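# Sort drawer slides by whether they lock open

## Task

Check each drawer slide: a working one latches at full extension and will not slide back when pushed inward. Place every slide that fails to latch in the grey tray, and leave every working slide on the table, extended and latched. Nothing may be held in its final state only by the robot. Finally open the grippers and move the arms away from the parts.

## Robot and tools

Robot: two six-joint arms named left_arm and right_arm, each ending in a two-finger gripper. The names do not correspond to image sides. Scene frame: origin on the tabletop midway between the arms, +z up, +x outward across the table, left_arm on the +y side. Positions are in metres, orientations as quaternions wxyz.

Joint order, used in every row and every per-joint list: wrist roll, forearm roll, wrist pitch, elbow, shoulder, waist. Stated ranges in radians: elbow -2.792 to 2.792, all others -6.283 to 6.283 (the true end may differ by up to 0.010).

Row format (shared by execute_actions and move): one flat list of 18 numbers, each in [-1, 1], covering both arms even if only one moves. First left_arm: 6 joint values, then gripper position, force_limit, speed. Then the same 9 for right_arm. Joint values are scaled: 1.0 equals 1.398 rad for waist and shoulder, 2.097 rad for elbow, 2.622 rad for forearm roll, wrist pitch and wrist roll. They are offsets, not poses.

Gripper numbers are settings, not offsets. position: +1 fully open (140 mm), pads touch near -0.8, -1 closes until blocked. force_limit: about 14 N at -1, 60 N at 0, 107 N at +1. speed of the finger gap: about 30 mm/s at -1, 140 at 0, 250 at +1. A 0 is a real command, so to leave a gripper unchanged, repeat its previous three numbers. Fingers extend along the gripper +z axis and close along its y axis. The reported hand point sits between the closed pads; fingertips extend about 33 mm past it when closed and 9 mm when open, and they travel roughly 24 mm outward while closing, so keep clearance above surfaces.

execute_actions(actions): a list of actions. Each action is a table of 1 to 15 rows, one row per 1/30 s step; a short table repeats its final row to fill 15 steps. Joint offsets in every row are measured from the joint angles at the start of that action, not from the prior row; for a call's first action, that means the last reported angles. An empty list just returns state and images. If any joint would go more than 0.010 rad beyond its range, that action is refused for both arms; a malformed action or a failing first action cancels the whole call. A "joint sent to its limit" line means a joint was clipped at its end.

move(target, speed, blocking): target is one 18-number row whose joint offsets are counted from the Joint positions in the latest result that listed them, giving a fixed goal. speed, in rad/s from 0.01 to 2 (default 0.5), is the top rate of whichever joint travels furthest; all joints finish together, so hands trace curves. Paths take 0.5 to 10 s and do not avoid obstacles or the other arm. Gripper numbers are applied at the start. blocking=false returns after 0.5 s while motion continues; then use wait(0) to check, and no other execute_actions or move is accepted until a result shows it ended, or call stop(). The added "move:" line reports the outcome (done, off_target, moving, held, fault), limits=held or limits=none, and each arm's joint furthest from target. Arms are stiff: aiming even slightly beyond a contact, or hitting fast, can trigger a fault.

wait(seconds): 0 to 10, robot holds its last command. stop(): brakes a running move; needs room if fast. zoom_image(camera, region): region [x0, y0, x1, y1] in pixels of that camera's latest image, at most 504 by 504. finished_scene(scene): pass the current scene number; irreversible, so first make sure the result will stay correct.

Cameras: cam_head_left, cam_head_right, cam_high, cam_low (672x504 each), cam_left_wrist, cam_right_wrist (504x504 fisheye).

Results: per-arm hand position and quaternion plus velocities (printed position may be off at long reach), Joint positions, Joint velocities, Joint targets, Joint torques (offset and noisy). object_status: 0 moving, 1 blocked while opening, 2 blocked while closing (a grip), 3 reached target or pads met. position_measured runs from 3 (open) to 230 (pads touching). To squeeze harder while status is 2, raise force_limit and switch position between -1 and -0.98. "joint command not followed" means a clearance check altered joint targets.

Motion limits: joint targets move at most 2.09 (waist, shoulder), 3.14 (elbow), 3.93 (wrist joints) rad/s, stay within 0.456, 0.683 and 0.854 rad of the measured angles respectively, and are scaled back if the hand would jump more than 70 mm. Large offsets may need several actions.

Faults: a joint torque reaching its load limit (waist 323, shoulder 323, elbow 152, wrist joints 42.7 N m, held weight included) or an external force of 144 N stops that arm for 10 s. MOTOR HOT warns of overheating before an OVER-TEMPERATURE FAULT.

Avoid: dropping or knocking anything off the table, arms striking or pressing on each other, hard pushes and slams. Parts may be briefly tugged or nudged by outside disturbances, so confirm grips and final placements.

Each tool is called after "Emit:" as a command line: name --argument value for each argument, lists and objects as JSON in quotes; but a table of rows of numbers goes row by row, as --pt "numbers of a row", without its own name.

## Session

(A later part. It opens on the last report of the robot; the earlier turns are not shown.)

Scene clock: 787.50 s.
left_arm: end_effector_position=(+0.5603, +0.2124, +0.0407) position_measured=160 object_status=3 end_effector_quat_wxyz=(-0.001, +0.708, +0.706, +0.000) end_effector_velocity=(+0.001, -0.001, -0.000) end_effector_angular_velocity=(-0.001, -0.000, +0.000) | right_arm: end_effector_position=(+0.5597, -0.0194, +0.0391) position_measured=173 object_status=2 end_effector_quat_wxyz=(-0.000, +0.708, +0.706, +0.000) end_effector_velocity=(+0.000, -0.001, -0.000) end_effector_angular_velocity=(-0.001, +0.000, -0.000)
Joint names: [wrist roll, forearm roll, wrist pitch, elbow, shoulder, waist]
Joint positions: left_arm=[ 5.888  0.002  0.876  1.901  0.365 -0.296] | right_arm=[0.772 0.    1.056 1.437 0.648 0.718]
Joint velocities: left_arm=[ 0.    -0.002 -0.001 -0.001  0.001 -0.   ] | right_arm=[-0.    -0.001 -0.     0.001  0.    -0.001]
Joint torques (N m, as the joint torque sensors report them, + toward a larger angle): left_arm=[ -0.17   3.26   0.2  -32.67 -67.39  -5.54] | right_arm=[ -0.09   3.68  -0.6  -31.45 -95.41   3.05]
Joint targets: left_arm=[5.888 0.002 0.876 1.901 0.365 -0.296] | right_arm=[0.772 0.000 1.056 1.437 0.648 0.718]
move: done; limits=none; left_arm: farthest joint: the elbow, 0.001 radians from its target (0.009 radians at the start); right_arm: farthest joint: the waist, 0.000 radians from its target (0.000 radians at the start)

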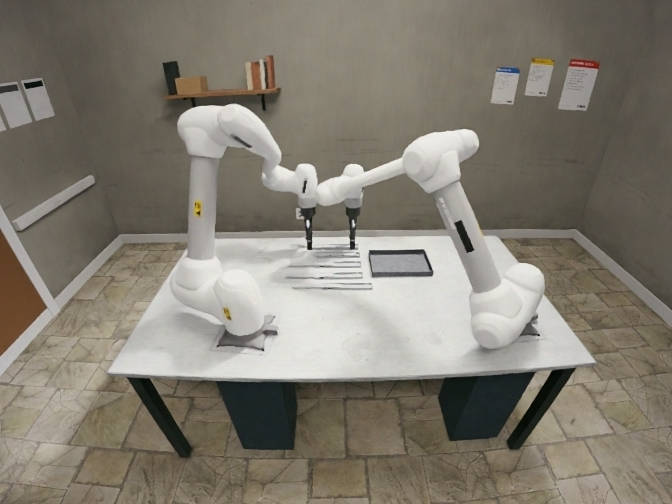

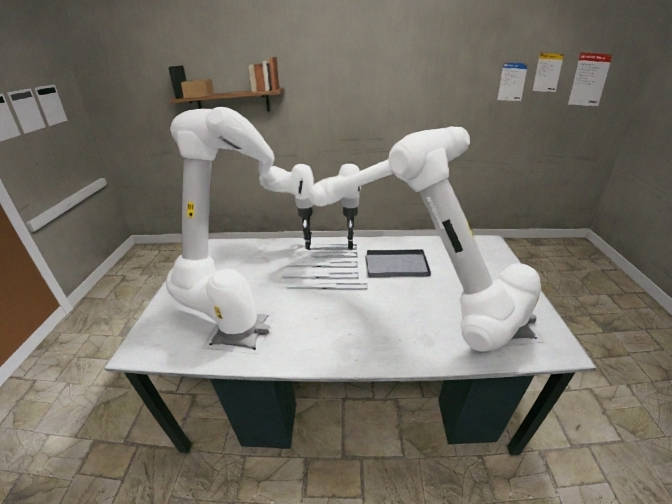

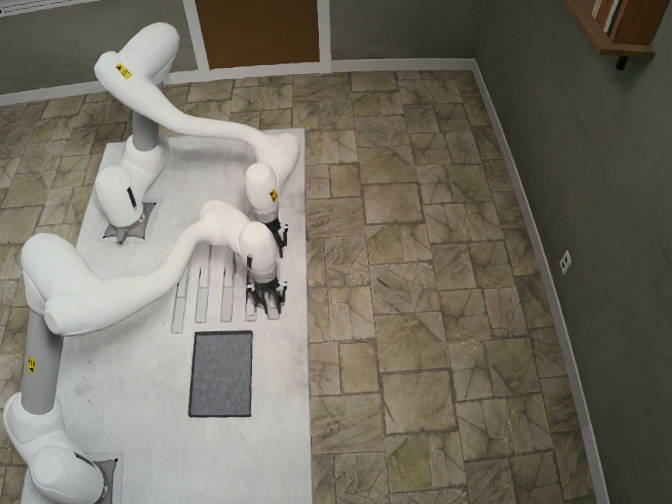

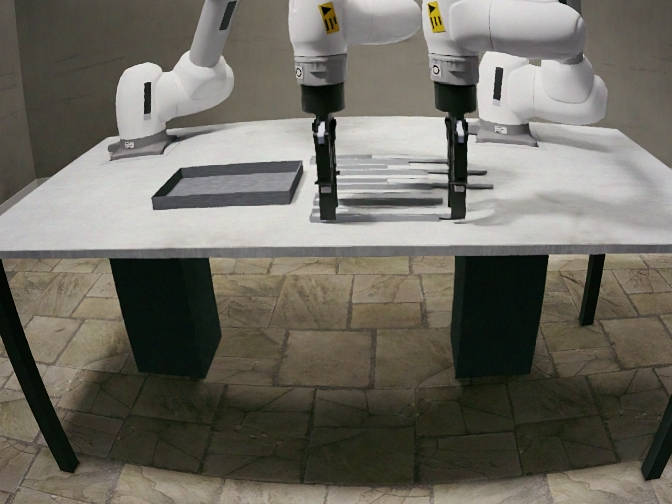

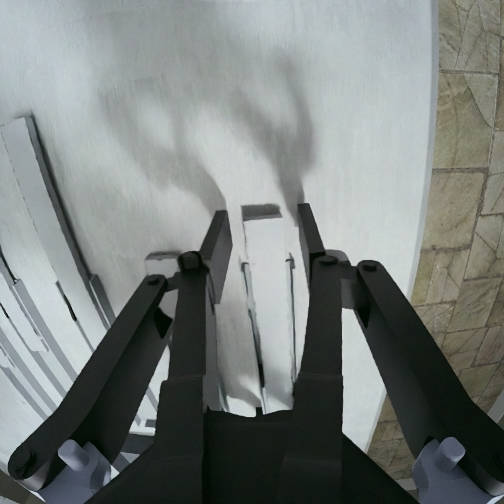

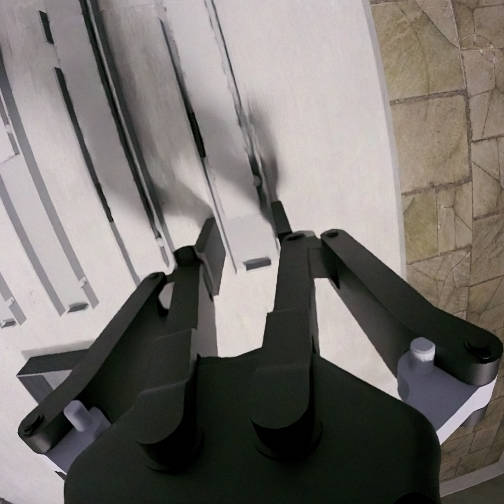

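Emit:
execute_actions --actions '[[[0,0,0,0,0,0,-1,-0.4,0,0,0,0,0,0,0,-1,-0.4,0]],[[0,0,0,0,0,0,-1,-0.4,0,0,0,0,0,0,0,-1,-0.4,0]]]'

Emit:
move --target '[0.0293,0,-0.004,0.015,-0.015,0.0549,-1,-0.4,0,0,0,0,0,0,0,-1,-0.4,0]' --speed 0.08

Emit:
move --target '[0.0321,0,-0.0029,0.0114,-0.0116,0.0602,-1,-0.4,0,0,0,0,0,0,0,-1,-0.4,0]' --speed 0.05

Scene clock: 807.37 s.
left_arm: end_effector_position=(+0.5603, +0.2124, +0.0407) position_measured=195 object_status=2 end_effector_quat_wxyz=(-0.001, +0.708, +0.706, +0.000) end_effector_velocity=(+0.001, +0.000, +0.001) end_effector_angular_velocity=(-0.002, -0.002, +0.001) | right_arm: end_effector_position=(+0.5597, -0.0194, +0.0391) position_measured=173 object_status=2 end_effector_quat_wxyz=(-0.000, +0.708, +0.706, +0.000) end_effector_velocity=(+0.000, +0.000, +0.000) end_effector_angular_velocity=(+0.001, -0.000, +0.000)
Joint names: [wrist roll, forearm roll, wrist pitch, elbow, shoulder, waist]
Joint positions: left_arm=[ 5.888  0.002  0.876  1.901  0.365 -0.296] | right_arm=[0.772 0.    1.056 1.437 0.648 0.718]
Joint velocities: left_arm=[-0.    -0.001 -0.001 -0.    -0.001  0.001] | right_arm=[-0.     0.001 -0.    -0.001  0.     0.   ]
Joint torques (N m, as the joint torque sensors report them, + toward a larger angle): left_arm=[ -0.08   3.55  -1.59 -30.38 -61.41  -4.13] | right_arm=[ -0.2    3.72  -0.57 -31.83 -93.36   3.34]
Joint targets: left_arm=[5.888 0.002 0.876 1.901 0.365 -0.296] | right_arm=[0.772 0.000 1.056 1.437 0.648 0.718]

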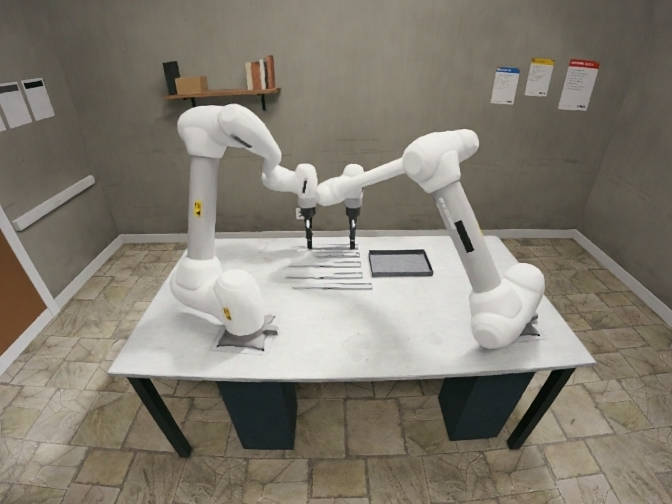

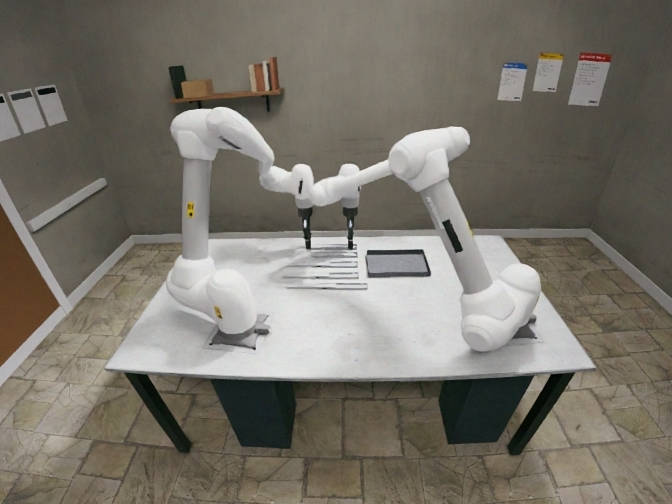

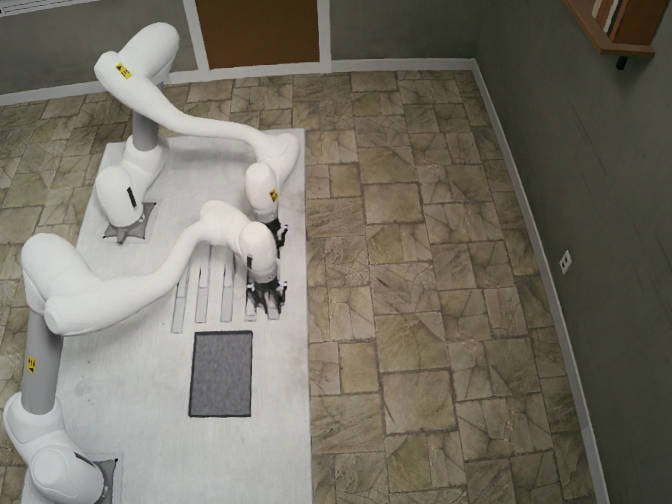

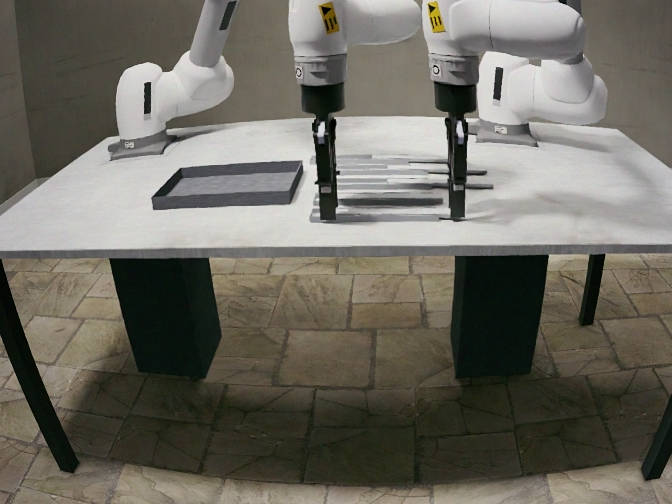

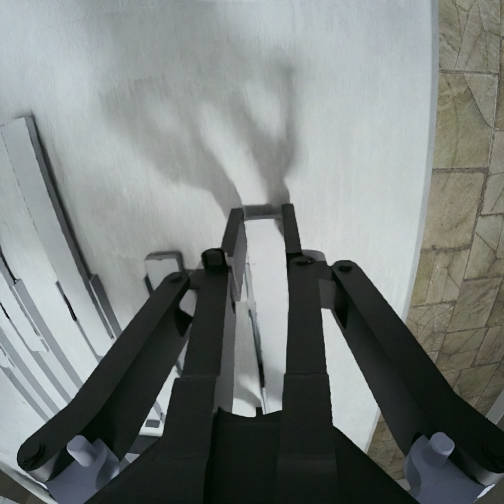

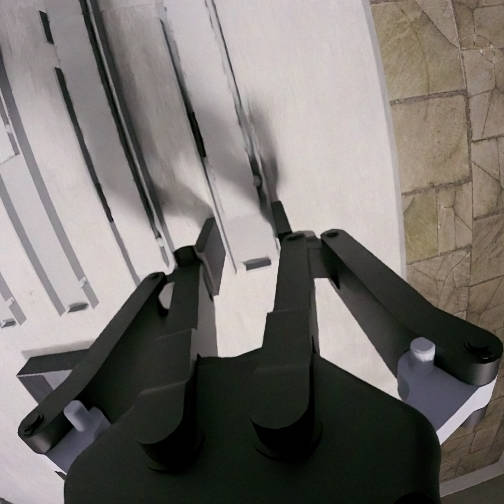

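Scene clock: 808.63 s.
left_arm: end_effector_position=(+0.5602, +0.2651, +0.0408) position_measured=195 object_status=2 end_effector_quat_wxyz=(-0.001, +0.708, +0.706, +0.000) end_effector_velocity=(-0.001, +0.001, -0.000) end_effector_angular_velocity=(+0.001, +0.001, -0.001) | right_arm: end_effector_position=(+0.5597, -0.0194, +0.0391) position_measured=173 object_status=2 end_effector_quat_wxyz=(-0.000, +0.708, +0.706, +0.000) end_effector_velocity=(-0.001, +0.000, -0.000) end_effector_angular_velocity=(-0.000, -0.000, +0.001)
Joint names: [wrist roll, forearm roll, wrist pitch, elbow, shoulder, waist]
Joint positions: left_arm=[ 5.965  0.002  0.865  1.933  0.345 -0.219] | right_arm=[0.772 0.    1.056 1.437 0.648 0.718]
Joint velocities: left_arm=[ 0.     0.001 -0.     0.002 -0.001 -0.   ] | right_arm=[ 0.    -0.001 -0.     0.    -0.     0.001]
Joint torques (N m, as the joint torque sensors report them, + toward a larger angle): left_arm=[ -0.05   3.43   1.21 -27.03 -61.16  -3.72] | right_arm=[ -0.2    3.88   0.38 -30.58 -95.48   4.43]
Joint targets: left_arm=[5.965 0.002 0.865 1.933 0.345 -0.219] | right_arm=[0.772 0.000 1.056 1.437 0.648 0.718]
move: done; limits=none; left_arm: farthest joint: the waist, 0.000 radians from its target (0.077 radians at the start); right_arm: farthest joint: the waist, 0.000 radians from its target (0.000 radians at the start)

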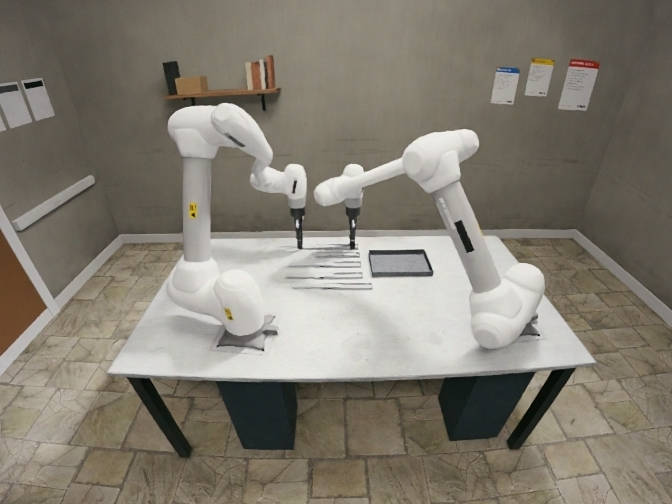

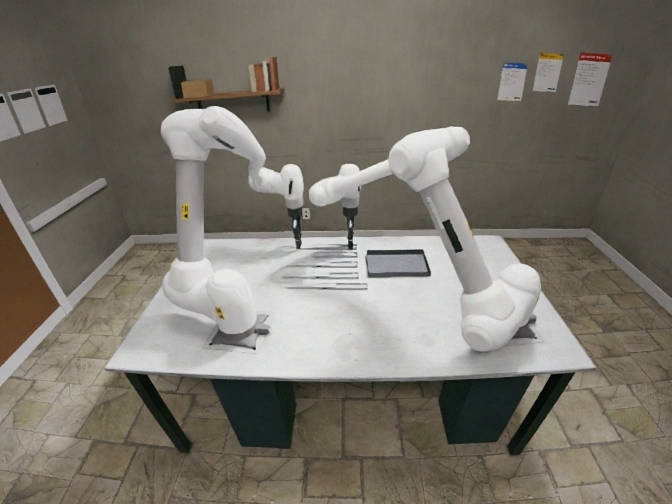

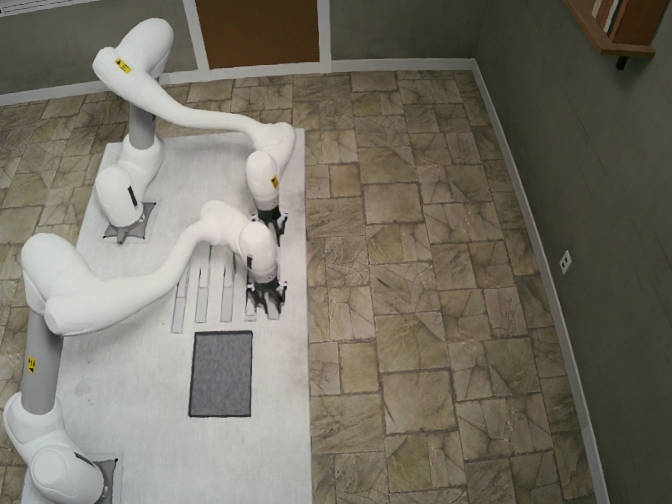

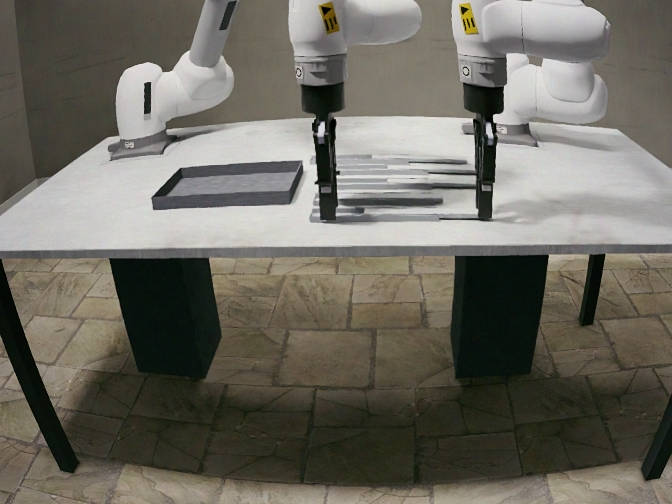

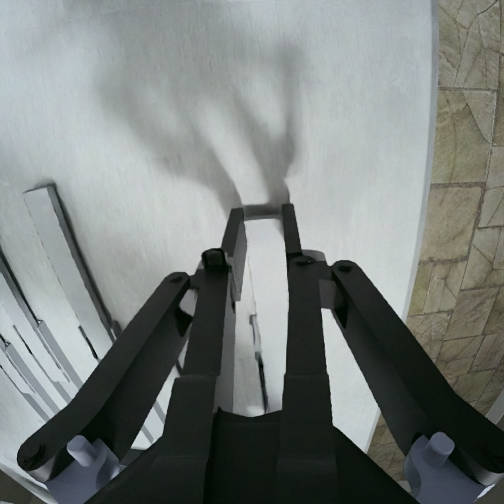

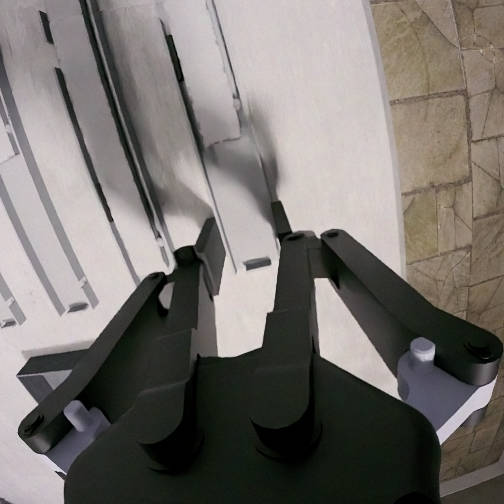

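Scene clock: 810.60 s.
left_arm: end_effector_position=(+0.5600, +0.3200, +0.0408) position_measured=195 object_status=2 end_effector_quat_wxyz=(-0.001, +0.708, +0.706, +0.000) end_effector_velocity=(-0.000, +0.000, -0.000) end_effector_angular_velocity=(-0.000, +0.001, +0.001) | right_arm: end_effector_position=(+0.5597, -0.0193, +0.0392) position_measured=173 object_status=2 end_effector_quat_wxyz=(-0.000, +0.708, +0.706, +0.000) end_effector_velocity=(-0.002, +0.001, +0.000) end_effector_angular_velocity=(-0.000, +0.001, +0.002)
Joint names: [wrist roll, forearm roll, wrist pitch, elbow, shoulder, waist]
Joint positions: left_arm=[ 6.049  0.002  0.858  1.956  0.328 -0.135] | right_arm=[0.772 0.    1.056 1.437 0.648 0.718]
Joint velocities: left_arm=[ 0.    -0.001 -0.     0.     0.     0.001] | right_arm=[ 0.     0.     0.001  0.    -0.     0.002]
Joint torques (N m, as the joint torque sensors report them, + toward a larger angle): left_arm=[ -0.2   18.2    4.6  -23.16 -64.24  30.87] | right_arm=[  -0.23   -8.96   13.06  -12.72 -101.48  -30.23]
Joint targets: left_arm=[6.049 0.002 0.858 1.956 0.328 -0.135] | right_arm=[0.772 0.000 1.056 1.437 0.648 0.718]
move: done; limits=none; left_arm: farthest joint: the waist, 0.000 radians from its target (0.084 radians at the start); right_arm: farthest joint: the waist, 0.000 radians from its target (0.000 radians at the start)

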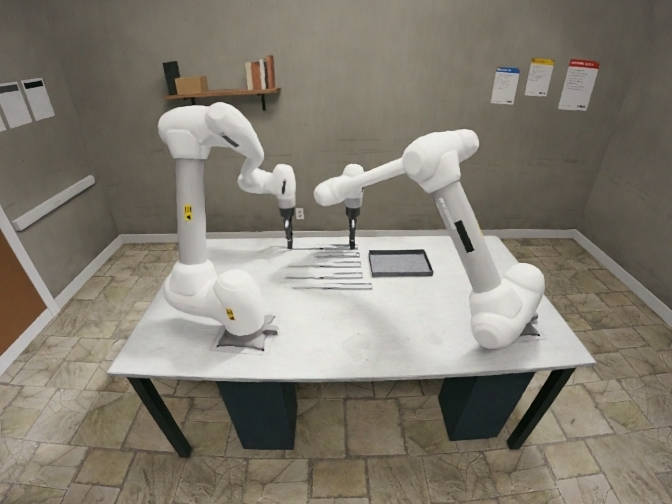

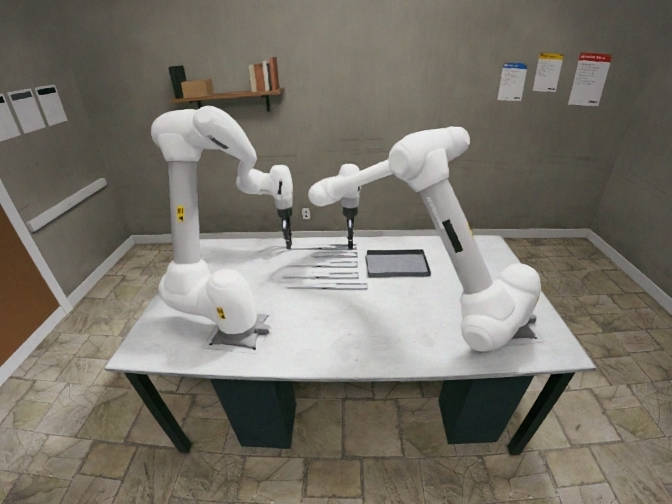

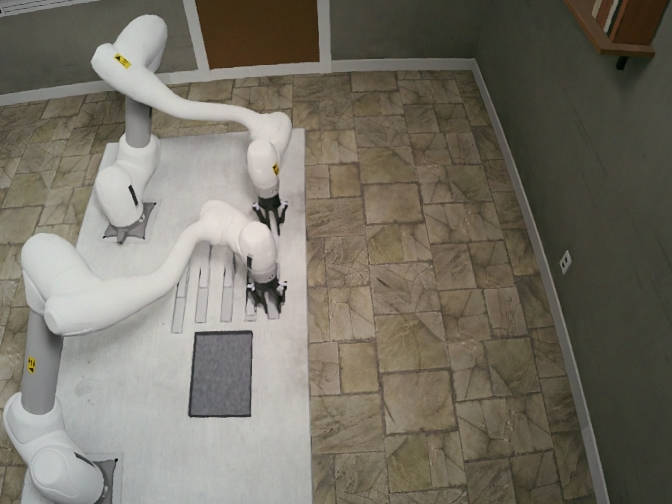

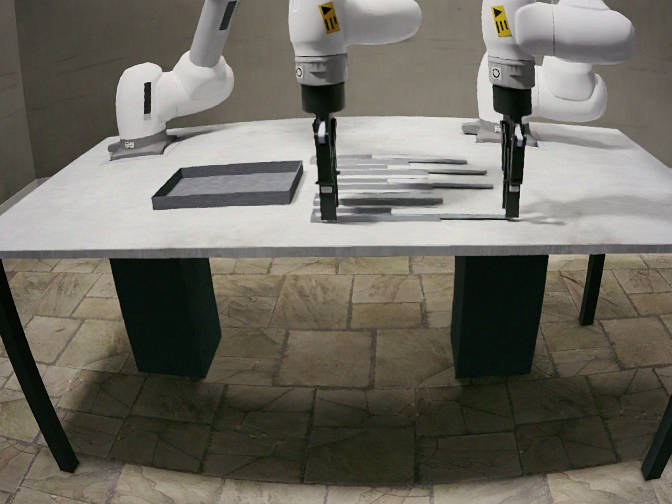

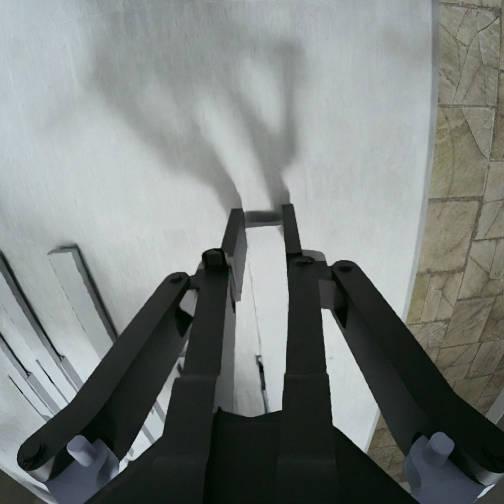

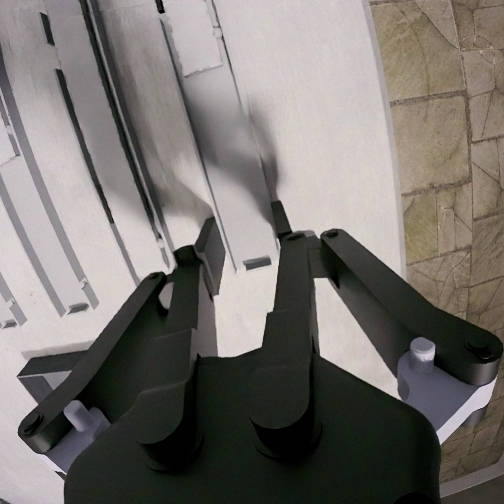

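Stop reached. Push back 15 mm.

Emit:
move --target '[-0.0088,0,0.0008,-0.0031,0.0032,-0.0164,-1,-0.4,0,0,0,0,0,0,0,-1,-0.4,0]' --speed 0.03

Scene clock: 817.83 s.
left_arm: end_effector_position=(+0.5605, +0.3052, +0.0408) position_measured=195 object_status=2 end_effector_quat_wxyz=(-0.001, +0.708, +0.706, +0.000) end_effector_velocity=(-0.002, +0.000, -0.000) end_effector_angular_velocity=(+0.000, +0.003, +0.001) | right_arm: end_effector_position=(+0.5597, -0.0193, +0.0392) position_measured=173 object_status=2 end_effector_quat_wxyz=(-0.000, +0.708, +0.706, +0.000) end_effector_velocity=(+0.000, -0.000, +0.001) end_effector_angular_velocity=(+0.001, -0.000, -0.001)
Joint names: [wrist roll, forearm roll, wrist pitch, elbow, shoulder, waist]
Joint positions: left_arm=[ 6.026  0.001  0.86   1.95   0.333 -0.158] | right_arm=[0.772 0.    1.056 1.437 0.648 0.718]
Joint velocities: left_arm=[-0.    -0.001  0.002  0.002 -0.001 -0.   ] | right_arm=[-0.     0.    -0.    -0.    -0.001 -0.001]
Joint torques (N m, as the joint torque sensors report them, + toward a larger angle): left_arm=[ -0.01   3.01  -0.91 -29.64 -60.34  -5.75] | right_arm=[ -0.09   4.11  -2.69 -35.61 -95.05   5.21]
Joint targets: left_arm=[6.026 0.002 0.860 1.950 0.333 -0.158] | right_arm=[0.772 0.000 1.056 1.437 0.648 0.718]
move: done; limits=none; left_arm: farthest joint: the forearm roll, 0.001 radians from its target (0.000 radians at the start); right_arm: farthest joint: the waist, 0.000 radians from its target (0.000 radians at the start)

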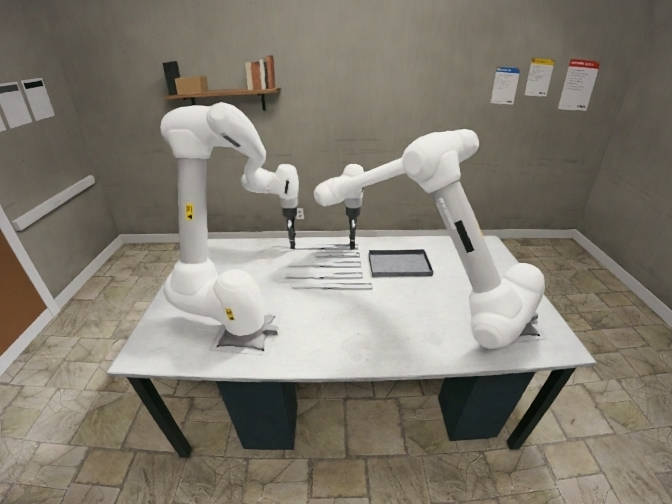

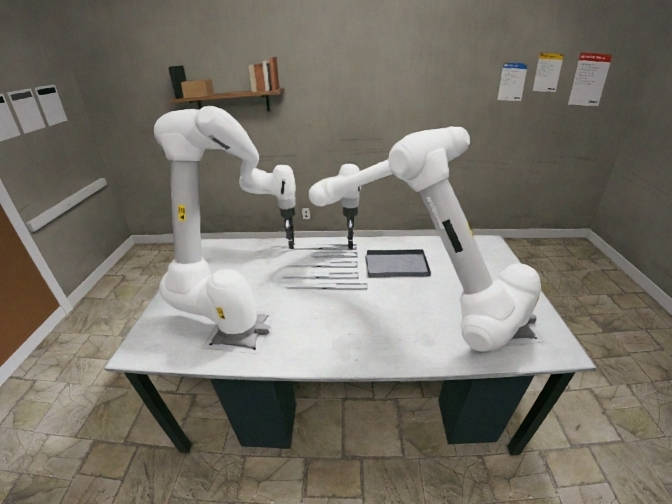

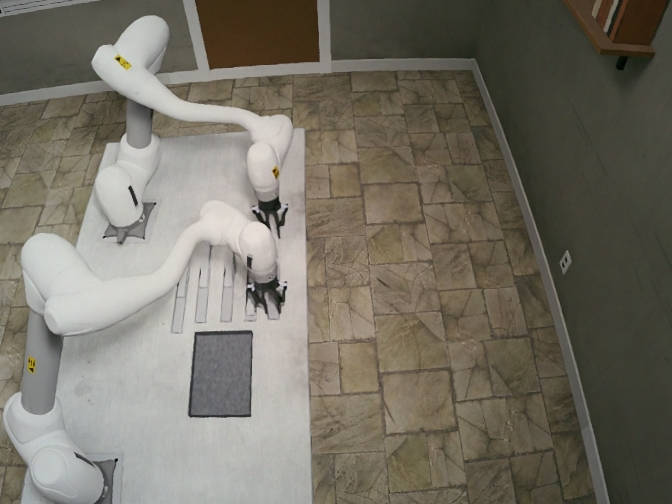

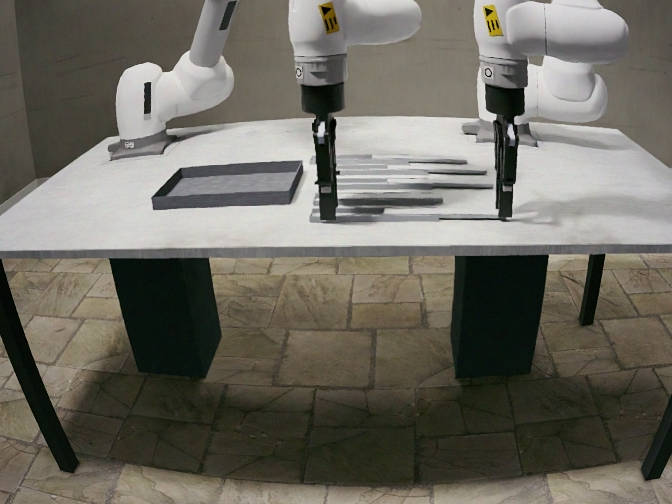

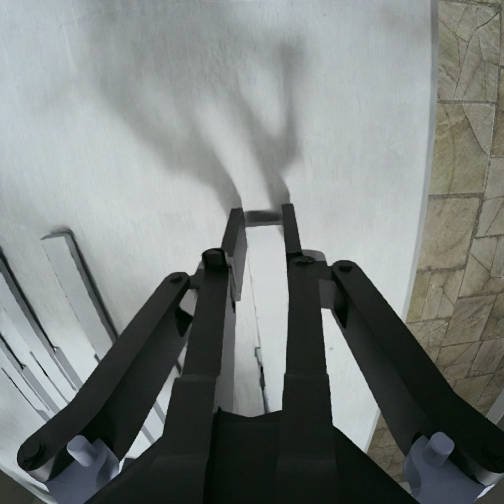

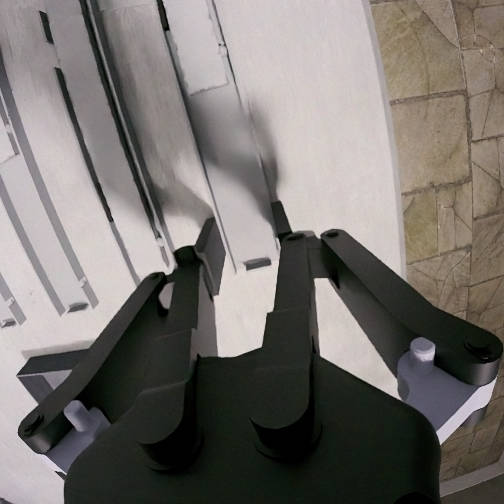

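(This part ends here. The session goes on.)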